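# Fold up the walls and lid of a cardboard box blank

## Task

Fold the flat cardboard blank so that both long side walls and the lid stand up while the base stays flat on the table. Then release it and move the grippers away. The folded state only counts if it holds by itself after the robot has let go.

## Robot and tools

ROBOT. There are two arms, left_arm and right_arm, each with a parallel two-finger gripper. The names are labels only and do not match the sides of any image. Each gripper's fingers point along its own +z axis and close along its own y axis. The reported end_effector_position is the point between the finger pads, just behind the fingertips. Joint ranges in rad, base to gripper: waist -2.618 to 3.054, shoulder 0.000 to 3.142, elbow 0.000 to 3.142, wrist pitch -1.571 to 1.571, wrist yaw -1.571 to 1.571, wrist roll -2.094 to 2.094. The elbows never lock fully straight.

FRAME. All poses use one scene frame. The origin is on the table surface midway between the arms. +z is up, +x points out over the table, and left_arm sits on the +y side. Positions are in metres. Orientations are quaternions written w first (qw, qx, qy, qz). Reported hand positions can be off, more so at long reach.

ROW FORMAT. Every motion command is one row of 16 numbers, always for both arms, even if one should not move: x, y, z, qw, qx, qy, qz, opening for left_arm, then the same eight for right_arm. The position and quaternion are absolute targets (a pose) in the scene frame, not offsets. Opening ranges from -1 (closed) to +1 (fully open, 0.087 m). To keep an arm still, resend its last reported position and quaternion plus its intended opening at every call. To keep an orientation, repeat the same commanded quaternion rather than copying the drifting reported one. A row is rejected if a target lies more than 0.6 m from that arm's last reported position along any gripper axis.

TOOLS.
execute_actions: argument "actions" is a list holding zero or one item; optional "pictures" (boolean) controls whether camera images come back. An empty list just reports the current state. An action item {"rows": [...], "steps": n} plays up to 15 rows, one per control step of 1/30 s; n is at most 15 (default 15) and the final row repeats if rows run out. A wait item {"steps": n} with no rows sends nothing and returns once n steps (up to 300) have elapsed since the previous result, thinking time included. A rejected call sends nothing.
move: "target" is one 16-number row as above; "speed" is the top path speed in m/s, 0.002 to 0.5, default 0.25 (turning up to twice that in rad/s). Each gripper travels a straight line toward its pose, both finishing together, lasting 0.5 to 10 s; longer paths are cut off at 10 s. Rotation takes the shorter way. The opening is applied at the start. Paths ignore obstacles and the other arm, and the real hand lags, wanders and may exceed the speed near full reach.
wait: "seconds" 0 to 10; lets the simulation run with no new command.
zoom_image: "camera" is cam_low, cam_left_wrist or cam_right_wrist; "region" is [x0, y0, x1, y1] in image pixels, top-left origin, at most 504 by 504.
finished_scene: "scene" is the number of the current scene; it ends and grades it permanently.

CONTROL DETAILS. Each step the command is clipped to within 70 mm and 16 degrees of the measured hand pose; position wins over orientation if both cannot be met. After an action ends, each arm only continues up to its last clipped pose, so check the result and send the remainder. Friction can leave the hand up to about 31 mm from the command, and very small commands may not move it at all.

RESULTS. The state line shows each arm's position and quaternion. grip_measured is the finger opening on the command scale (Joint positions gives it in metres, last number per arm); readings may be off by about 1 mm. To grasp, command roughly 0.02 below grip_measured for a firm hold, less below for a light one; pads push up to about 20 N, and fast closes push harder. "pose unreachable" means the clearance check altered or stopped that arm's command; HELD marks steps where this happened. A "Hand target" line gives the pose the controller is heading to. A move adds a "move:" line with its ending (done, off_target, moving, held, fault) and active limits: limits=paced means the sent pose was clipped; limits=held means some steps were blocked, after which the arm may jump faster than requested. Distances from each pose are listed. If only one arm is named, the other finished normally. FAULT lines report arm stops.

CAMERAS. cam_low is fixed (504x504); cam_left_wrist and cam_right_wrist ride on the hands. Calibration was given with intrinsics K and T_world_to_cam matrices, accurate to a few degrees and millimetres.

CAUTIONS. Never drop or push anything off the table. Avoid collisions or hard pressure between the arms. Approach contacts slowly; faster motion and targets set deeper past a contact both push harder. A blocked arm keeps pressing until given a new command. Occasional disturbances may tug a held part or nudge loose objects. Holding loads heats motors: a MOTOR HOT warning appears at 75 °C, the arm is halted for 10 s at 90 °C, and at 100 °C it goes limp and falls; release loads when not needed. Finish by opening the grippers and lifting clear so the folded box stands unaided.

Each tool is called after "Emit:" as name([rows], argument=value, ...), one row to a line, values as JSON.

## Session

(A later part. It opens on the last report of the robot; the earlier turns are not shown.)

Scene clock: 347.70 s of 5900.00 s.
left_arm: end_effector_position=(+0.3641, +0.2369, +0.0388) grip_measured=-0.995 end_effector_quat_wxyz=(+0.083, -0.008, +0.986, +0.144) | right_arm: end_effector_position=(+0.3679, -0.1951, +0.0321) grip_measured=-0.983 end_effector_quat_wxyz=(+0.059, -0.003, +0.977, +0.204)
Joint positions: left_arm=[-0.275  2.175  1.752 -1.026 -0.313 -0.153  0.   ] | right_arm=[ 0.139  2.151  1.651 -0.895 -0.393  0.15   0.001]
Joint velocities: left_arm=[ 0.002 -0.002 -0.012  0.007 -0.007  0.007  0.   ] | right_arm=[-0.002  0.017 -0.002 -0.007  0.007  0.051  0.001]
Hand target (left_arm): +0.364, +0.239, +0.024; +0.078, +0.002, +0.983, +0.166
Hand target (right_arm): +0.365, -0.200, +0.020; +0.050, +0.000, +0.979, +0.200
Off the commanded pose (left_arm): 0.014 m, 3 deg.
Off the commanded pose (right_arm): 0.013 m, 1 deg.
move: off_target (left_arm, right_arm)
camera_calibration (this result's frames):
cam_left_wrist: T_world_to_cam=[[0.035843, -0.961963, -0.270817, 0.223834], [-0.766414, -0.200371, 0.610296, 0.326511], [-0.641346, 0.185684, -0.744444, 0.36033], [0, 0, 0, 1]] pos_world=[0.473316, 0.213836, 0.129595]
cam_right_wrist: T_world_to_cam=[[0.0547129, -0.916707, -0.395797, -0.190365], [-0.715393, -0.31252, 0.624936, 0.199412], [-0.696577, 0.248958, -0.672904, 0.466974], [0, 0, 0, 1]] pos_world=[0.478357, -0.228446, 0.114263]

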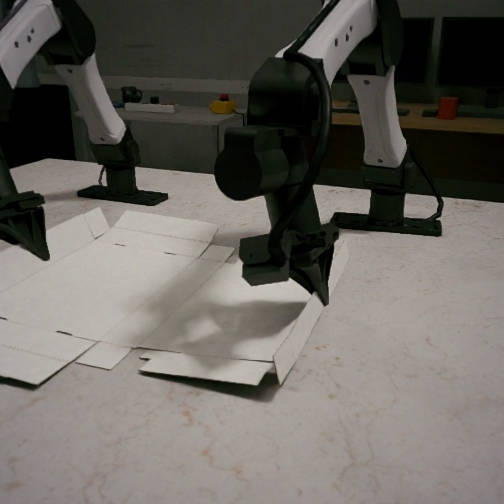

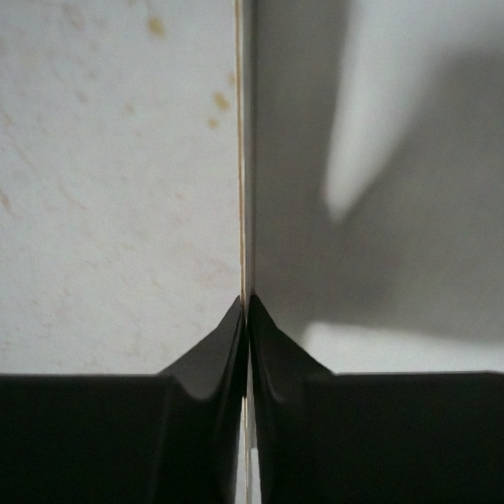

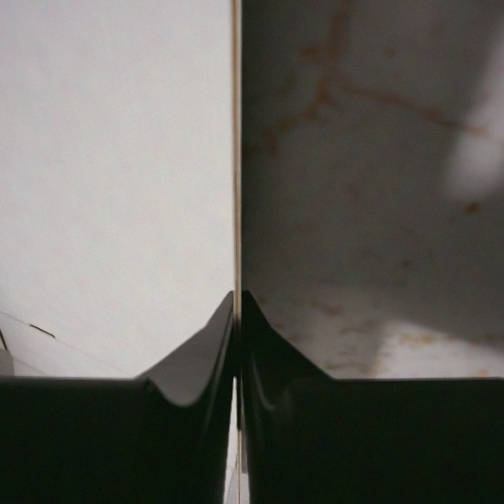

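A bit more, then open and lift.

Emit:
move(target=[0.365,0.235,0.025,0.08,0,0.94,0.33,-1,0.365,-0.2,0.02,0.05,0,0.98,0.2,-1], speed=0.1)

Emit:
move(target=[0.365,0.25,0.05,0.08,0,0.99,0,0.6,0.365,-0.2,0.02,0.05,0,0.98,0.2,-1], speed=0.1)

Emit:
move(target=[0.365,0.26,0.13,0.08,0,0.99,0,0.6,0.365,-0.2,0.02,0.05,0,0.98,0.2,-1], speed=0.1)

Scene clock: 355.30 s of 5900.00 s.
left_arm: end_effector_position=(+0.3615, +0.2354, +0.0278) grip_measured=-0.995 end_effector_quat_wxyz=(+0.076, -0.002, +0.947, +0.313) | right_arm: end_effector_position=(+0.3679, -0.1950, +0.0322) grip_measured=-0.983 end_effector_quat_wxyz=(+0.059, -0.003, +0.977, +0.205)
Joint positions: left_arm=[-0.402  2.312  1.826 -1.12  -0.655 -0.3    0.   ] | right_arm=[ 0.139  2.151  1.651 -0.895 -0.394  0.15   0.001]
Joint velocities: left_arm=[-0.007 -0.007  0.007 -0.066 -0.037 -0.051  0.   ] | right_arm=[ 0.007  0.012 -0.002  0.022  0.022 -0.081  0.001]
Hand target (left_arm): +0.365, +0.235, +0.025; +0.080, -0.000, +0.941, +0.329
Hand target (right_arm): +0.365, -0.200, +0.020; +0.050, +0.000, +0.979, +0.200
Off the commanded pose (left_arm): 0.004 m, 2 deg.
Off the commanded pose (right_arm): 0.013 m, 1 deg.
After step 90, 2.37 s passed at rest.
move: off_target (right_arm)
camera_calibration (this result's frames):
cam_left_wrist: T_world_to_cam=[[0.0476587, -0.812342, -0.58123, 0.188635], [-0.753866, -0.410998, 0.512607, 0.378719], [-0.655297, 0.41374, -0.631985, 0.299017], [0, 0, 0, 1]] pos_world=[0.472458, 0.185174, 0.104481]
cam_right_wrist: T_world_to_cam=[[0.0547996, -0.916404, -0.396485, -0.190183], [-0.715294, -0.313081, 0.624767, 0.199258], [-0.696671, 0.249367, -0.672655, 0.467071], [0, 0, 0, 1]] pos_world=[0.478345, -0.228372, 0.114283]

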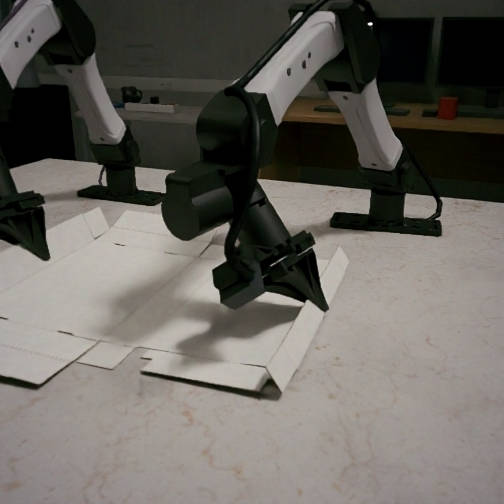

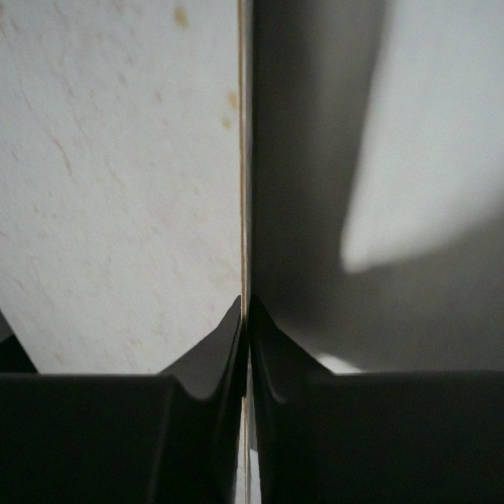

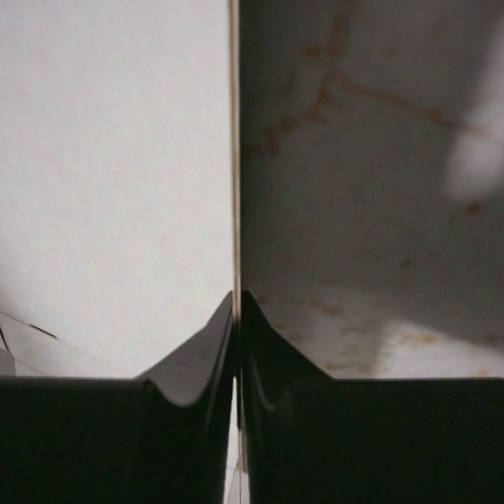

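Scene clock: 358.90 s of 5900.00 s.
left_arm: end_effector_position=(+0.3624, +0.2478, +0.0415) grip_measured=+0.600 end_effector_quat_wxyz=(+0.066, -0.000, +0.998, +0.006) | right_arm: end_effector_position=(+0.3680, -0.1976, +0.0319) grip_measured=-0.983 end_effector_quat_wxyz=(+0.059, -0.002, +0.977, +0.203)
Joint positions: left_arm=[-0.135  2.16   1.766 -1.044 -0.014 -0.015  0.07 ] | right_arm=[ 0.134  2.151  1.651 -0.897 -0.391  0.146  0.001]
Joint velocities: left_arm=[-0.012  0.012  0.022 -0.022  0.051  0.022 -0.   ] | right_arm=[-0.007  0.002 -0.007 -0.007 -0.007 -0.037  0.   ]
Hand target (left_arm): +0.365, +0.250, +0.051; +0.082, +0.001, +0.997, +0.002
Hand target (right_arm): +0.365, -0.200, +0.020; +0.050, +0.000, +0.979, +0.200
Off the commanded pose (left_arm): 0.009 m, 2 deg.
Off the commanded pose (right_arm): 0.012 m, 1 deg.
move: off_target (right_arm)
camera_calibration (this result's frames):
cam_left_wrist: T_world_to_cam=[[-0.00349231, -0.999992, 0.00192742, 0.247435], [-0.746872, 0.00388999, 0.664956, 0.265805], [-0.664959, 0.000882696, -0.74688, 0.413723], [0, 0, 0, 1]] pos_world=[0.474495, 0.246034, 0.131776]
cam_right_wrist: T_world_to_cam=[[0.0530201, -0.917986, -0.393052, -0.192529], [-0.715425, -0.309521, 0.62639, 0.199347], [-0.696675, 0.247988, -0.673161, 0.467339], [0, 0, 0, 1]] pos_world=[0.478409, -0.230931, 0.114052]

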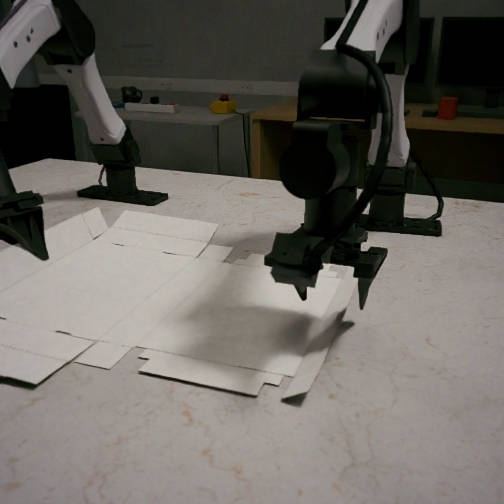

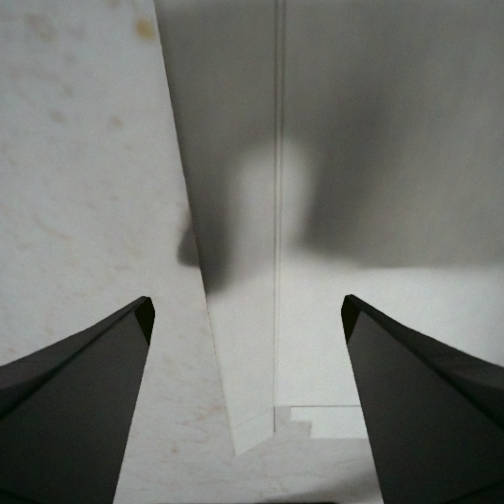

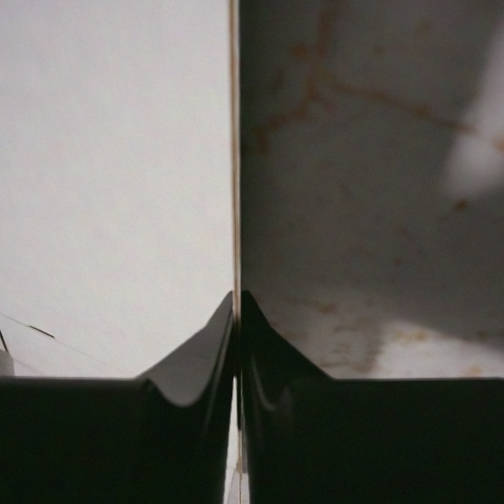

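Scene clock: 360.43 s of 5900.00 s.
left_arm: end_effector_position=(+0.3632, +0.2566, +0.1156) grip_measured=+0.600 end_effector_quat_wxyz=(+0.068, +0.000, +0.998, +0.002) | right_arm: end_effector_position=(+0.3680, -0.1975, +0.0319) grip_measured=-0.983 end_effector_quat_wxyz=(+0.059, -0.002, +0.977, +0.203)
Joint positions: left_arm=[-0.112  2.156  2.055 -1.333 -0.004  0.008  0.07 ] | right_arm=[ 0.134  2.151  1.651 -0.897 -0.392  0.146  0.001]
Joint velocities: left_arm=[-0.022  0.002 -0.007 -0.037  0.051  0.037 -0.001] | right_arm=[-0.007 -0.012 -0.007 -0.051  0.022 -0.037  0.   ]
Hand target (left_arm): +0.363, +0.260, +0.130; +0.081, +0.000, +0.997, +0.000
Hand target (right_arm): +0.365, -0.200, +0.020; +0.050, +0.000, +0.979, +0.200
Off the commanded pose (left_arm): 0.015 m, 1 deg.
Off the commanded pose (right_arm): 0.013 m, 1 deg.
move: off_target (left_arm, right_arm)
camera_calibration (this result's frames):
cam_left_wrist: T_world_to_cam=[[-0.00420448, -0.999957, 0.00830372, 0.255579], [-0.749499, 0.00864826, 0.661949, 0.217125], [-0.661992, -0.00344048, -0.749503, 0.469952], [0, 0, 0, 1]] pos_world=[0.474914, 0.255307, 0.206383]
cam_right_wrist: T_world_to_cam=[[0.0532559, -0.917668, -0.393762, -0.192392], [-0.715567, -0.31011, 0.625936, 0.199351], [-0.696511, 0.248428, -0.673168, 0.467417], [0, 0, 0, 1]] pos_world=[0.478456, -0.230851, 0.114112]

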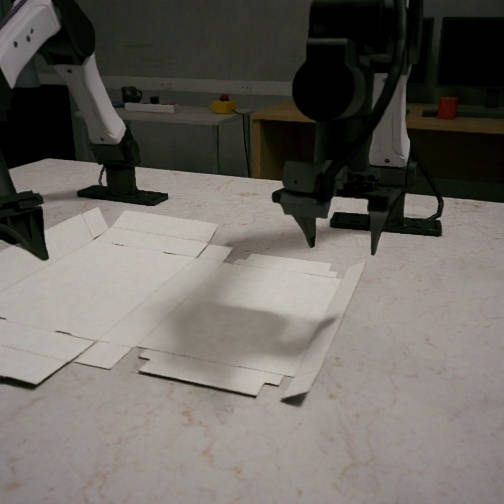

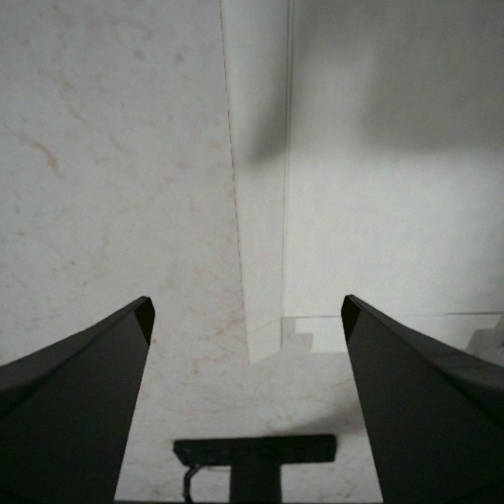

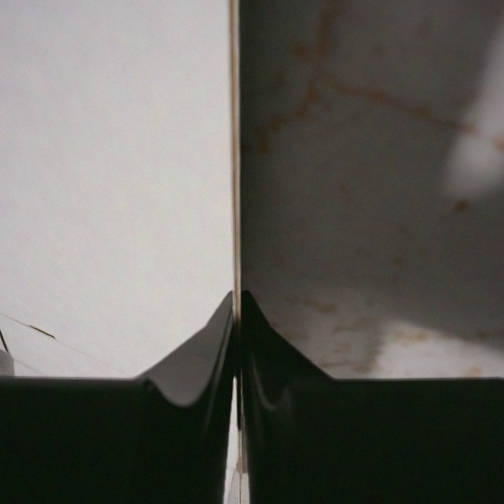

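Set ~40°. Now closed gripper under.

Emit:
move(target=[0.36,0.32,0.07,0.1,-0.04,0.87,-0.48,-1,0.365,-0.2,0.02,0.05,0,0.98,0.2,-1], speed=0.15)

Emit:
move(target=[0.36,0.30,0.01,0.1,-0.04,0.87,-0.48,-1,0.365,-0.2,0.02,0.05,0,0.98,0.2,-1], speed=0.05)

Emit:
move(target=[0.36,0.2,0.02,0.05,-0.02,0.86,-0.51,-1,0.365,-0.19,0.02,0.05,0,0.98,0.2,-1], speed=0.03)

Scene clock: 369.40 s of 5900.00 s.
left_arm: end_effector_position=(+0.3621, +0.3187, +0.0686) grip_measured=-1.000 end_effector_quat_wxyz=(+0.104, -0.042, +0.875, -0.471) | right_arm: end_effector_position=(+0.3680, -0.1974, +0.0320) grip_measured=-0.983 end_effector_quat_wxyz=(+0.059, -0.002, +0.977, +0.204)
Joint positions: left_arm=[ 0.367  2.531  2.185 -1.559  0.968  0.567  0.   ] | right_arm=[ 0.134  2.151  1.651 -0.897 -0.392  0.146  0.001]
Joint velocities: left_arm=[ 0.002 -0.002  0.002  0.007 -0.066  0.007  0.   ] | right_arm=[-0.022  0.002 -0.002 -0.051 -0.022  0.051 -0.001]
Hand target (left_arm): +0.363, +0.321, +0.071; +0.106, -0.043, +0.873, -0.474
Hand target (right_arm): +0.365, -0.200, +0.020; +0.050, +0.000, +0.979, +0.200
Off the commanded pose (left_arm): 0.003 m, 1 deg.
Off the commanded pose (right_arm): 0.013 m, 1 deg.
joint sent to its limit (left arm) — the command would take joint 4 (wrist pitch) past its lower limit, so that joint was sent only as far as its limit.
After step 90, 2.03 s passed at rest.
move: off_target (right_arm)
camera_calibration (this result's frames):
cam_left_wrist: T_world_to_cam=[[-0.0296105, -0.54246, 0.839559, 0.124509], [-0.803018, 0.51307, 0.303186, 0.130145], [-0.595219, -0.665204, -0.450798, 0.600438], [0, 0, 0, 1]] pos_world=[0.465587, 0.400182, 0.126685]
cam_right_wrist: T_world_to_cam=[[0.0533428, -0.917367, -0.394452, -0.19221], [-0.715471, -0.310672, 0.625767, 0.199197], [-0.696603, 0.248839, -0.672922, 0.467514], [0, 0, 0, 1]] pos_world=[0.478444, -0.230778, 0.114132]

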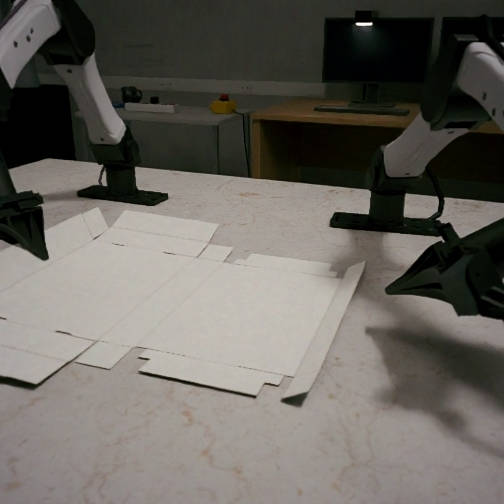

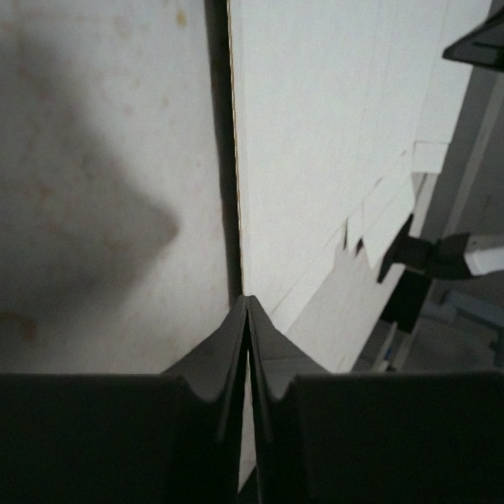

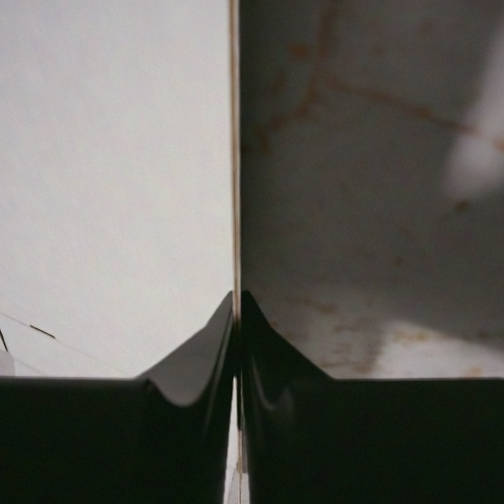

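Scene clock: 370.97 s of 5900.00 s.
left_arm: end_effector_position=(+0.3609, +0.3053, +0.0197) grip_measured=-1.000 end_effector_quat_wxyz=(+0.104, -0.039, +0.871, -0.478) | right_arm: end_effector_position=(+0.3680, -0.1973, +0.0320) grip_measured=-0.983 end_effector_quat_wxyz=(+0.059, -0.002, +0.977, +0.204)
Joint positions: left_arm=[ 0.345  2.547  2.01  -1.354  0.989  0.549  0.   ] | right_arm=[ 0.134  2.151  1.651 -0.897 -0.393  0.146  0.001]
Joint velocities: left_arm=[ 0.002 -0.007 -0.022  0.007 -0.066 -0.037  0.   ] | right_arm=[ 0.007 -0.002  0.017 -0.037 -0.022  0.037 -0.002]
Hand target (left_arm): +0.361, +0.301, +0.010; +0.100, -0.040, +0.870, -0.481
Hand target (right_arm): +0.365, -0.200, +0.020; +0.050, +0.000, +0.979, +0.200
Off the commanded pose (left_arm): 0.011 m, 1 deg.
Off the commanded pose (right_arm): 0.013 m, 1 deg.
move: off_target (left_arm, right_arm)
camera_calibration (this result's frames):
cam_left_wrist: T_world_to_cam=[[-0.0373969, -0.52897, 0.847816, 0.15671], [-0.801729, 0.522327, 0.290527, 0.147814], [-0.596517, -0.668854, -0.443624, 0.570141], [0, 0, 0, 1]] pos_world=[0.464466, 0.387028, 0.0771231]
cam_right_wrist: T_world_to_cam=[[0.0533862, -0.917216, -0.394796, -0.192118], [-0.715424, -0.310952, 0.625682, 0.199119], [-0.696648, 0.249044, -0.672799, 0.467563], [0, 0, 0, 1]] pos_world=[0.478438, -0.230741, 0.114143]

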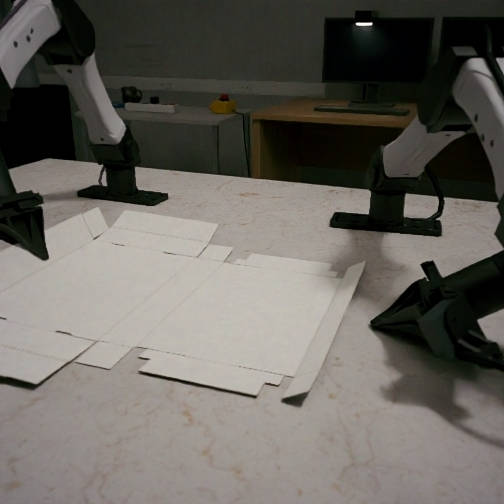

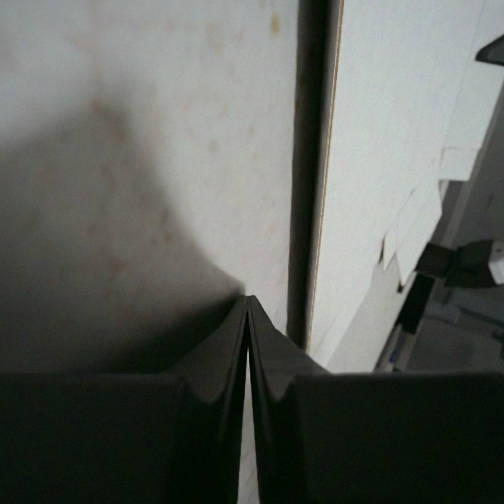

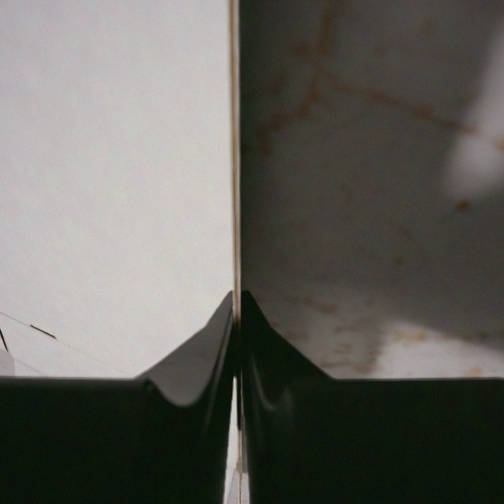

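Scene clock: 374.73 s of 5900.00 s.
left_arm: end_effector_position=(+0.3605, +0.2099, +0.0184) grip_measured=-1.000 end_effector_quat_wxyz=(+0.051, -0.030, +0.856, -0.514) | right_arm: end_effector_position=(+0.3686, -0.1967, +0.0312) grip_measured=-0.983 end_effector_quat_wxyz=(+0.060, -0.000, +0.978, +0.198)
Joint positions: left_arm=[ 0.145  2.482  1.83  -1.163  1.069  0.34   0.   ] | right_arm=[ 0.139  2.151  1.651 -0.893 -0.379  0.156  0.001]
Joint velocities: left_arm=[ 0.002 -0.007 -0.002  0.051  0.066  0.051  0.   ] | right_arm=[-0.007 -0.007 -0.002  0.022 -0.037 -0.037  0.001]
Hand target (left_arm): +0.359, +0.200, +0.020; +0.049, -0.019, +0.858, -0.511
Hand target (right_arm): +0.365, -0.190, +0.020; +0.050, +0.000, +0.979, +0.200
Off the commanded pose (left_arm): 0.010 m, 1 deg.
Off the commanded pose (right_arm): 0.014 m, 1 deg.
move: off_target (right_arm)
camera_calibration (this result's frames):
cam_left_wrist: T_world_to_cam=[[-0.00531524, -0.458187, 0.88884, 0.0802376], [-0.736308, 0.603222, 0.306551, 0.156862], [-0.676625, -0.652831, -0.340573, 0.529192], [0, 0, 0, 1]] pos_world=[0.47399, 0.287614, 0.060824]
cam_right_wrist: T_world_to_cam=[[0.0487004, -0.922111, -0.383848, -0.191501], [-0.718106, -0.299436, 0.628221, 0.203441], [-0.694228, 0.245049, -0.676756, 0.465759], [0, 0, 0, 1]] pos_world=[0.478761, -0.229801, 0.113892]

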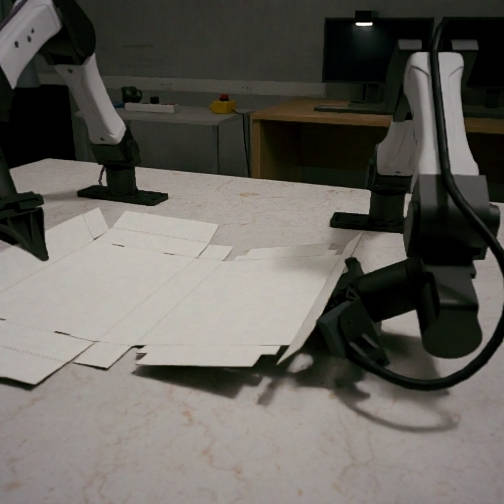

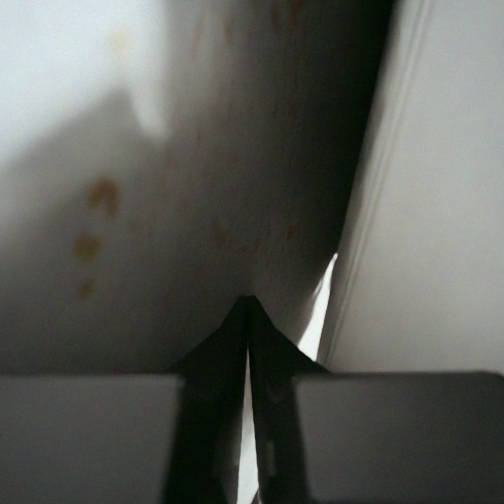

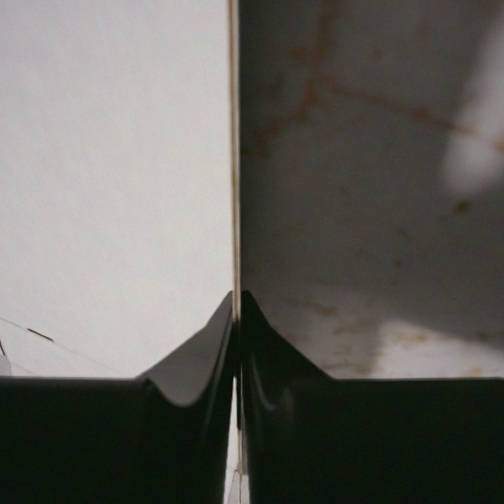

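Under. Continue.

Emit:
move(target=[0.36,0.07,0.025,0.05,-0.02,0.86,-0.51,-1,0.365,-0.19,0.02,0.05,0,0.98,0.2,-1], speed=0.04)

Emit:
move(target=[0.36,0.02,0.04,0.05,-0.02,0.86,-0.51,-1,0.365,-0.18,0.02,0.05,0,0.98,0.2,-1], speed=0.03)

Scene clock: 383.00 s of 5900.00 s.
left_arm: end_effector_position=(+0.3784, +0.1174, +0.0413) grip_measured=-1.000 end_effector_quat_wxyz=(+0.085, -0.050, +0.851, -0.516) | right_arm: end_effector_position=(+0.3678, -0.2606, +0.0241) grip_measured=-0.983 end_effector_quat_wxyz=(+0.065, +0.010, +0.995, +0.070)
Joint positions: left_arm=[-0.062  2.257  1.509 -0.51   1.074 -0.248  0.   ] | right_arm=[ 0.092  2.137  1.651 -0.944 -0.128  0.102  0.001]
Joint velocities: left_arm=[-0.007 -0.007 -0.007  0.081 -0.051  0.007  0.   ] | right_arm=[-0.022 -0.012  0.007  0.007 -0.066  0.007 -0.001]
Hand target (left_arm): +0.355, +0.074, +0.026; +0.047, -0.018, +0.858, -0.511
Hand target (right_arm): +0.361, -0.197, +0.026; +0.044, -0.001, +0.981, +0.189
Off the commanded pose (left_arm): 0.053 m, 5 deg.
Off the commanded pose (right_arm): 0.071 m, 15 deg.
After step 90, 1.40 s passed at rest.
move: off_target (left_arm, right_arm)
camera_calibration (this result's frames):
cam_left_wrist: T_world_to_cam=[[-0.00764925, -0.451583, 0.892196, 0.0174952], [-0.788683, 0.551236, 0.272245, 0.246074], [-0.614752, -0.701578, -0.360373, 0.471846], [0, 0, 0, 1]] pos_world=[0.484276, 0.203292, 0.0874387]
cam_right_wrist: T_world_to_cam=[[0.0145706, -0.990563, -0.136285, -0.264348], [-0.727053, -0.104065, 0.678649, 0.241123], [-0.686427, 0.0891982, -0.721708, 0.43365], [0, 0, 0, 1]] pos_world=[0.47683, -0.275442, 0.113304]

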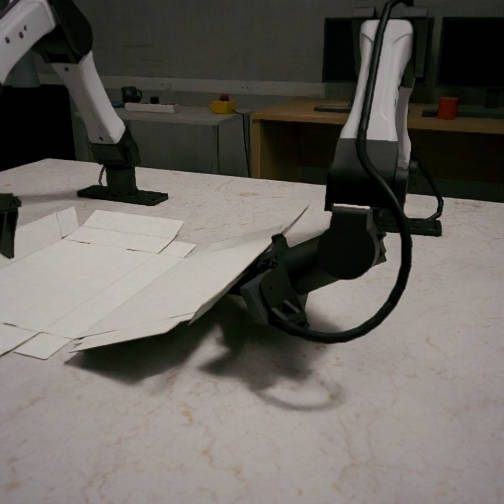

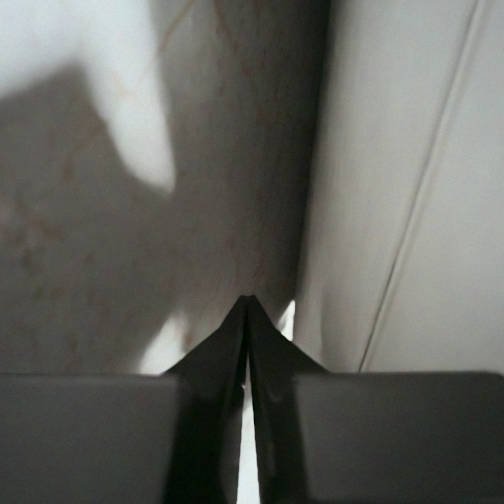

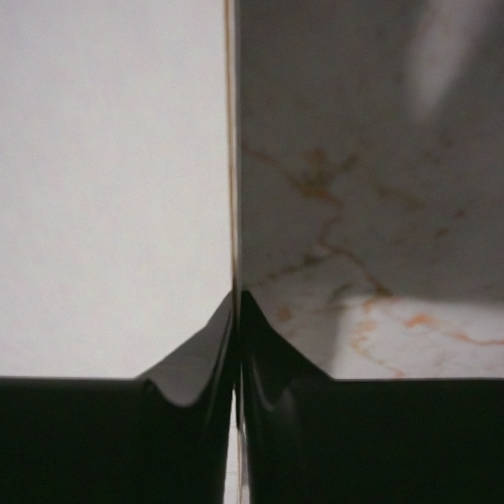

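Scene clock: 392.43 s of 5900.00 s.
left_arm: end_effector_position=(+0.3822, +0.0611, +0.0960) grip_measured=-1.000 end_effector_quat_wxyz=(+0.096, -0.025, +0.828, -0.552) | right_arm: end_effector_position=(+0.3599, -0.2690, +0.0513) grip_measured=-0.983 end_effector_quat_wxyz=(+0.048, +0.007, +0.976, -0.211)
Joint positions: left_arm=[-0.178  2.159  1.492 -0.33   1.113 -0.482  0.   ] | right_arm=[ 0.3    2.241  1.873 -1.234  0.435  0.303  0.001]
Joint velocities: left_arm=[ 0.002 -0.012  0.002 -0.022 -0.022 -0.007  0.   ] | right_arm=[-0.002  0.027  0.027 -0.095  0.095  0.022  0.   ]
Hand target (left_arm): +0.353, +0.027, +0.044; +0.048, -0.015, +0.859, -0.509
Hand target (right_arm): +0.359, -0.191, +0.032; +0.044, -0.001, +0.996, -0.082
Off the commanded pose (left_arm): 0.073 m, 8 deg.
Off the commanded pose (right_arm): 0.095 m, 47 deg; position and orientation clipped at the last step of the last action.
move: off_target (left_arm, right_arm); limits=paced
camera_calibration (this result's frames):
cam_left_wrist: T_world_to_cam=[[-0.0706096, -0.376587, 0.923686, -0.0402531], [-0.779992, 0.598064, 0.184206, 0.267607], [-0.621793, -0.707461, -0.335964, 0.455071], [0, 0, 0, 1]] pos_world=[0.488849, 0.14674, 0.140774]
cam_right_wrist: T_world_to_cam=[[-0.00868885, -0.910512, 0.413392, -0.267155], [-0.699408, 0.300995, 0.648252, 0.316677], [-0.71467, -0.283497, -0.639434, 0.354239], [0, 0, 0, 1]] pos_world=[0.472329, -0.238141, 0.131665]

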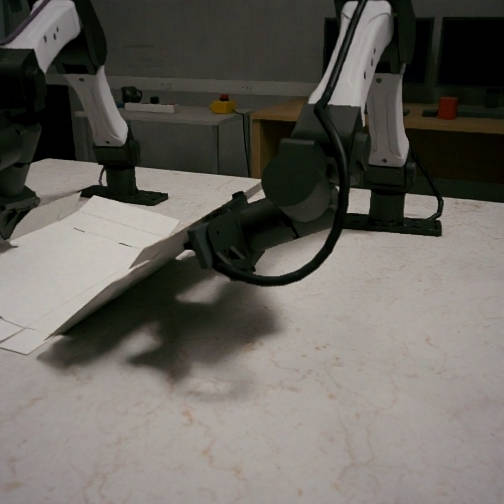

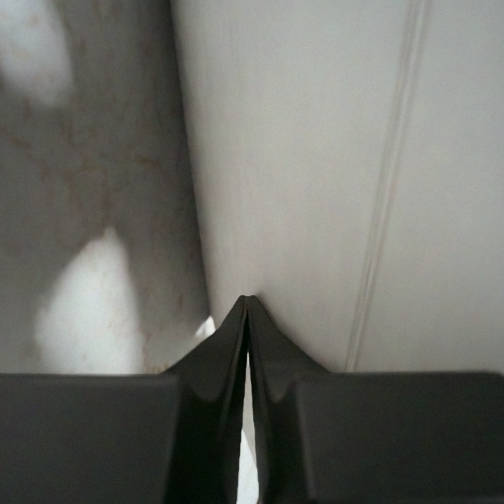

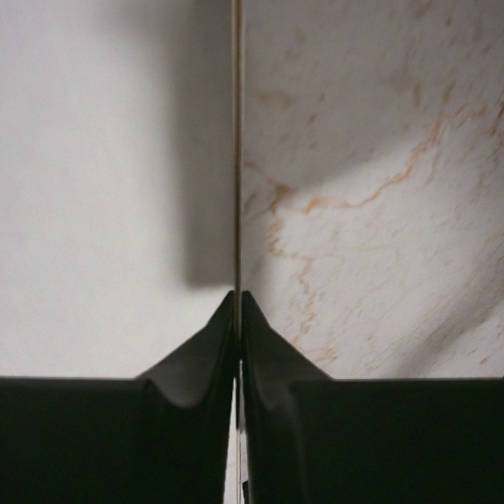

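Emit:
move(target=[0.37,0.05,0.17,0.05,-0.02,0.86,-0.51,-1,0.362,-0.25,0.03,0.05,0,0.98,-0.2,-1], speed=0.04)

Scene clock: 398.70 s of 5900.00 s.
left_arm: end_effector_position=(+0.3756, +0.0591, +0.1483) grip_measured=-1.000 end_effector_quat_wxyz=(+0.056, -0.032, +0.867, -0.494) | right_arm: end_effector_position=(+0.3626, -0.2546, +0.0403) grip_measured=-0.979 end_effector_quat_wxyz=(+0.050, +0.007, +0.980, -0.193)
Joint positions: left_arm=[-0.208  2.142  1.793 -0.838  0.994 -0.373  0.   ] | right_arm=[ 0.318  2.262  1.875 -1.207  0.402  0.32   0.001]
Joint velocities: left_arm=[-0.002 -0.012  0.007 -0.066 -0.007  0.051  0.   ] | right_arm=[ 0.002 -0.007 -0.007 -0.022 -0.022 -0.066  0.001]
Hand target (left_arm): +0.368, +0.050, +0.170; +0.051, -0.021, +0.858, -0.510
Hand target (right_arm): +0.362, -0.250, +0.030; +0.049, -0.000, +0.979, -0.200
Off the commanded pose (left_arm): 0.024 m, 3 deg.
Off the commanded pose (right_arm): 0.011 m, 1 deg.
After step 90, 1.03 s passed at rest.
move: off_target (left_arm, right_arm)
camera_calibration (this result's frames):
cam_left_wrist: T_world_to_cam=[[-0.00479847, -0.498391, 0.866939, -0.0988722], [-0.744663, 0.58041, 0.329547, 0.220175], [-0.667423, -0.643996, -0.373918, 0.486133], [0, 0, 0, 1]] pos_world=[0.487938, 0.135999, 0.194932]
cam_right_wrist: T_world_to_cam=[[-0.00877667, -0.924455, 0.381189, -0.251664], [-0.702616, 0.276944, 0.655464, 0.316138], [-0.711515, -0.262077, -0.651968, 0.35802], [0, 0, 0, 1]] pos_world=[0.474652, -0.226376, 0.122131]

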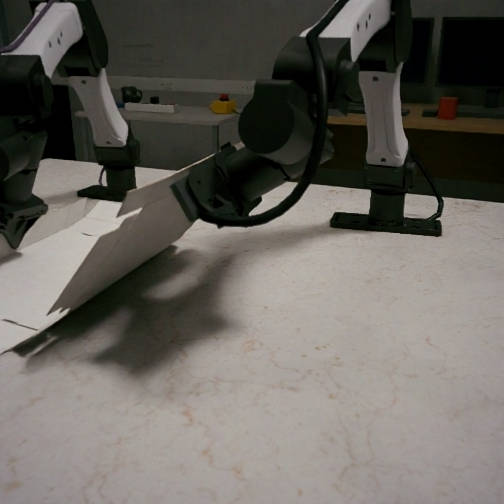

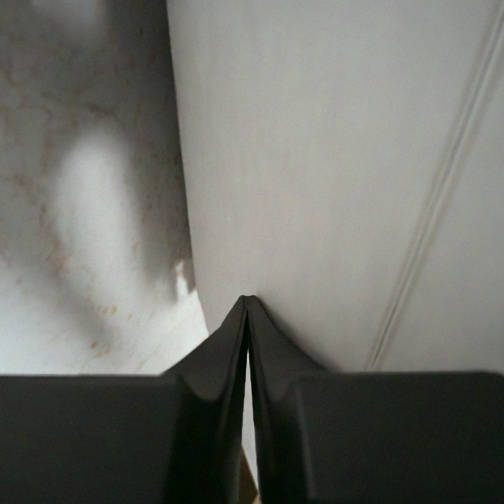

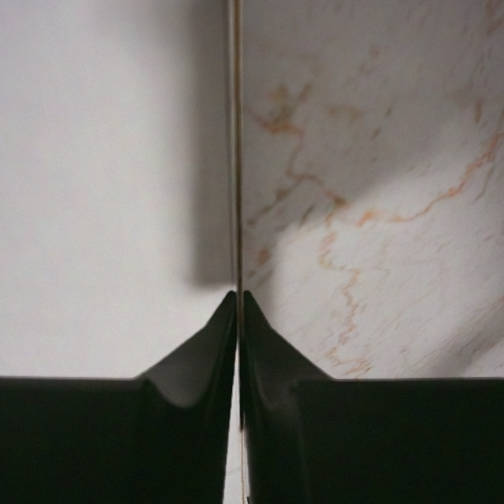

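Emit:
move(target=[0.375,0.06,0.13,0.05,-0.02,0.86,-0.51,-1,0.362,-0.265,0.05,0.05,0,1,0,0.6], speed=0.06)

Emit:
move(target=[0.375,0.06,0.13,0.05,-0.02,0.86,-0.51,-1,0.362,-0.265,0.13,0.05,0,1,0,0.6], speed=0.08)

Emit:
move(target=[0.375,0.06,0.13,0.05,-0.02,0.86,-0.51,-1,0.362,-0.13,0.07,0.05,0,0.92,0.38,-1], speed=0.08)

Scene clock: 408.80 s of 5900.00 s.
left_arm: end_effector_position=(+0.3752, +0.0591, +0.1405) grip_measured=-1.000 end_effector_quat_wxyz=(+0.055, -0.019, +0.861, -0.505) | right_arm: end_effector_position=(+0.3620, -0.2621, +0.0458) grip_measured=+0.600 end_effector_quat_wxyz=(+0.041, +0.000, +0.999, -0.006)
Joint positions: left_arm=[-0.204  2.161  1.781 -0.822  1.025 -0.338  0.   ] | right_arm=[ 0.153  2.159  1.778 -1.11   0.023  0.135  0.07 ]
Joint velocities: left_arm=[-0.017  0.007 -0.012 -0.022 -0.11  -0.022  0.   ] | right_arm=[-0.002  0.017 -0.007  0.037 -0.037 -0.007 -0.001]
Hand target (left_arm): +0.375, +0.060, +0.130; +0.050, -0.020, +0.859, -0.509
Hand target (right_arm): +0.362, -0.265, +0.050; +0.050, -0.000, +0.999, -0.001
Off the commanded pose (left_arm): 0.011 m, 1 deg.
Off the commanded pose (right_arm): 0.005 m, 1 deg.
After step 90, 3.57 s passed at rest.
move: off_target (left_arm)
camera_calibration (this result's frames):
cam_left_wrist: T_world_to_cam=[[-0.0270617, -0.477645, 0.878136, -0.0865377], [-0.733753, 0.606075, 0.30705, 0.219948], [-0.678877, -0.636026, -0.366874, 0.485811], [0, 0, 0, 1]] pos_world=[0.488852, 0.134349, 0.186689]
cam_right_wrist: T_world_to_cam=[[0.0240272, -0.999603, 0.0147127, -0.275442], [-0.693486, -0.00606526, 0.720444, 0.233676], [-0.720069, -0.0275133, -0.693357, 0.425684], [0, 0, 0, 1]] pos_world=[0.475191, -0.262203, 0.130853]

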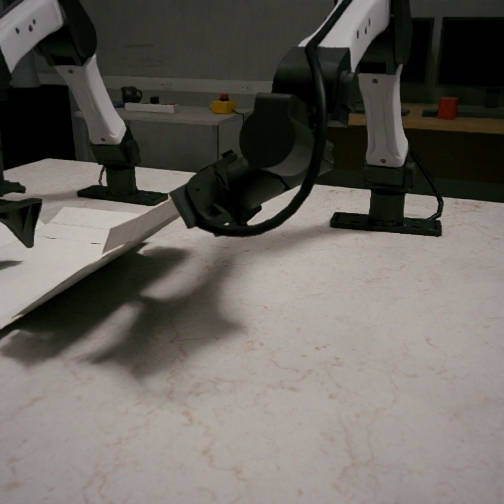

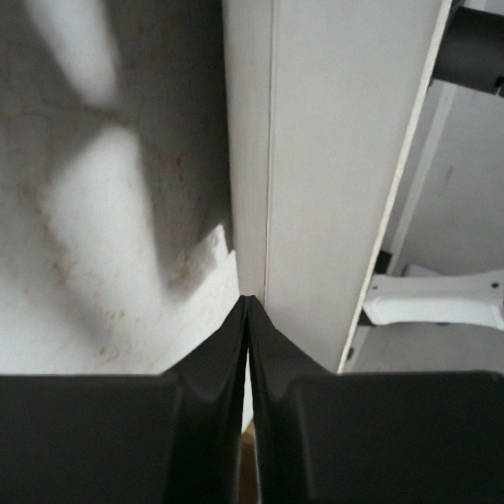

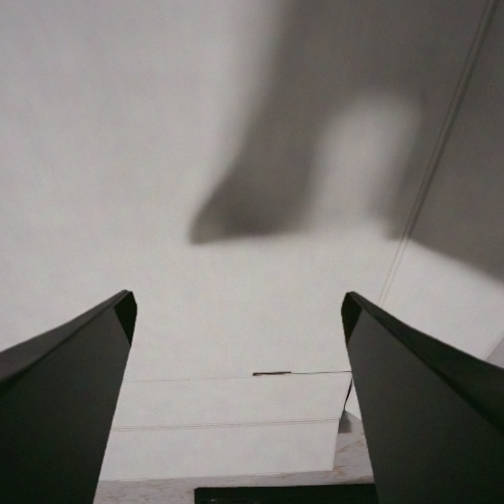

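Scene clock: 410.43 s of 5900.00 s.
left_arm: end_effector_position=(+0.3753, +0.0591, +0.1406) grip_measured=-1.000 end_effector_quat_wxyz=(+0.055, -0.018, +0.861, -0.505) | right_arm: end_effector_position=(+0.3592, -0.2619, +0.1169) grip_measured=+0.600 end_effector_quat_wxyz=(+0.036, -0.001, +0.999, -0.005)
Joint positions: left_arm=[-0.204  2.161  1.781 -0.822  1.026 -0.337  0.   ] | right_arm=[ 0.153  2.159  2.06  -1.402  0.02   0.133  0.07 ]
Joint velocities: left_arm=[-0.017  0.002 -0.007  0.037 -0.051  0.037  0.   ] | right_arm=[-0.002 -0.002  0.002 -0.022  0.022  0.022 -0.   ]
Hand target (left_arm): +0.375, +0.060, +0.130; +0.050, -0.020, +0.859, -0.509
Hand target (right_arm): +0.361, -0.265, +0.130; +0.050, -0.000, +0.999, -0.000
Off the commanded pose (left_arm): 0.011 m, 1 deg.
Off the commanded pose (right_arm): 0.014 m, 2 deg.
move: off_target (left_arm, right_arm)
camera_calibration (this result's frames):
cam_left_wrist: T_world_to_cam=[[-0.0281474, -0.477306, 0.878286, -0.0862329], [-0.733883, 0.606427, 0.306044, 0.220189], [-0.678693, -0.635945, -0.367356, 0.485871], [0, 0, 0, 1]] pos_world=[0.488923, 0.134299, 0.186837]
cam_right_wrist: T_world_to_cam=[[0.0263637, -0.999577, 0.0122519, -0.27675], [-0.685417, -0.00915348, 0.728093, 0.1759], [-0.727673, -0.027593, -0.685369, 0.474766], [0, 0, 0, 1]] pos_world=[0.473336, -0.261922, 0.200709]

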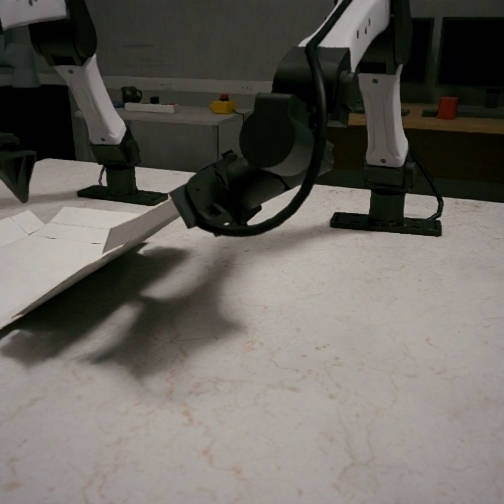

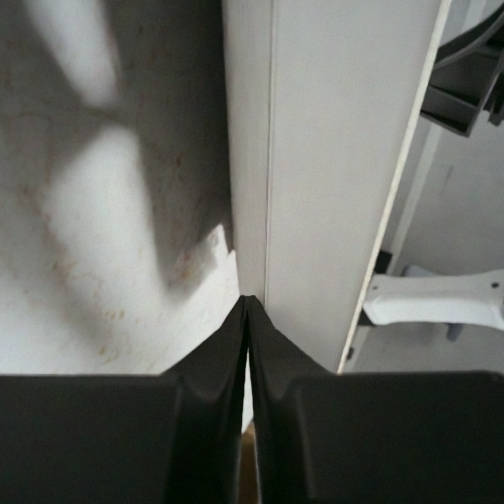

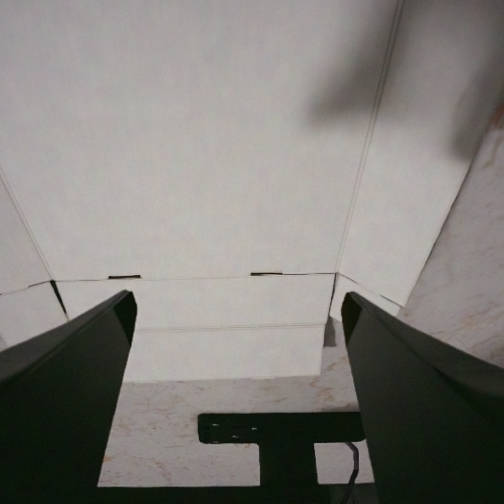

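Scene clock: 415.83 s of 5900.00 s.
left_arm: end_effector_position=(+0.3753, +0.0591, +0.1405) grip_measured=-1.000 end_effector_quat_wxyz=(+0.055, -0.019, +0.861, -0.505) | right_arm: end_effector_position=(+0.3681, -0.1355, +0.0709) grip_measured=-1.000 end_effector_quat_wxyz=(+0.050, +0.001, +0.925, +0.376)
Joint positions: left_arm=[-0.204  2.161  1.781 -0.822  1.025 -0.337  0.   ] | right_arm=[ 0.153  2.146  1.649 -0.818 -0.744  0.237  0.   ]
Joint velocities: left_arm=[-0.002 -0.012 -0.017 -0.051 -0.051 -0.037  0.   ] | right_arm=[-0.007 -0.017 -0.012  0.007  0.007 -0.022  0.   ]
Hand target (left_arm): +0.375, +0.060, +0.130; +0.050, -0.020, +0.859, -0.509
Hand target (right_arm): +0.364, -0.131, +0.071; +0.049, -0.001, +0.923, +0.381
Off the commanded pose (left_arm): 0.011 m, 1 deg.
Off the commanded pose (right_arm): 0.008 m, 1 deg.
move: off_target (left_arm)
camera_calibration (this result's frames):
cam_left_wrist: T_world_to_cam=[[-0.0281081, -0.477621, 0.878116, -0.0861418], [-0.733975, 0.606217, 0.306236, 0.220227], [-0.678594, -0.635908, -0.367602, 0.48588], [0, 0, 0, 1]] pos_world=[0.488935, 0.134327, 0.186811]
cam_right_wrist: T_world_to_cam=[[0.0612645, -0.717673, -0.693681, -0.0747368], [-0.700179, -0.526199, 0.48256, 0.169463], [-0.711334, 0.456137, -0.534737, 0.502039], [0, 0, 0, 1]] pos_world=[0.480351, -0.193464, 0.134839]

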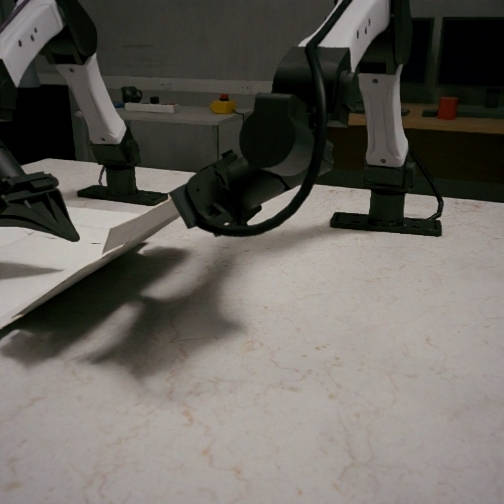

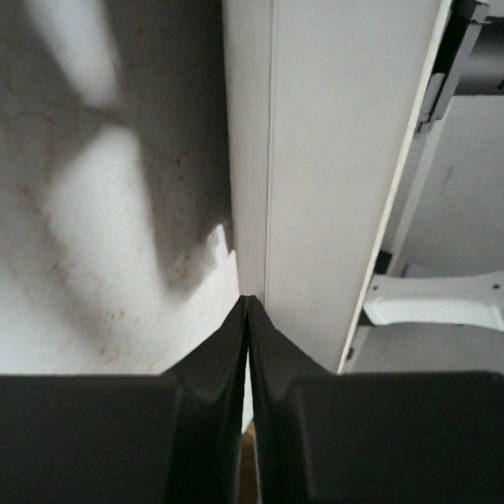

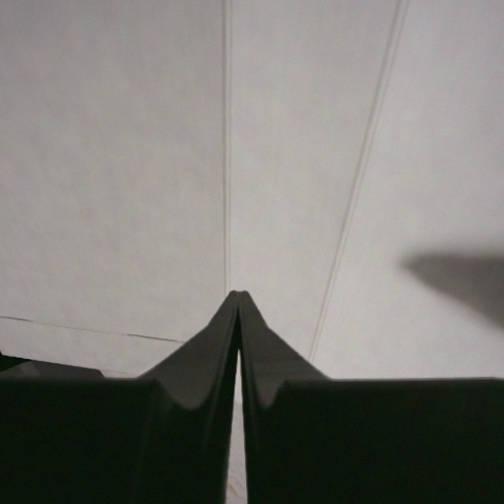

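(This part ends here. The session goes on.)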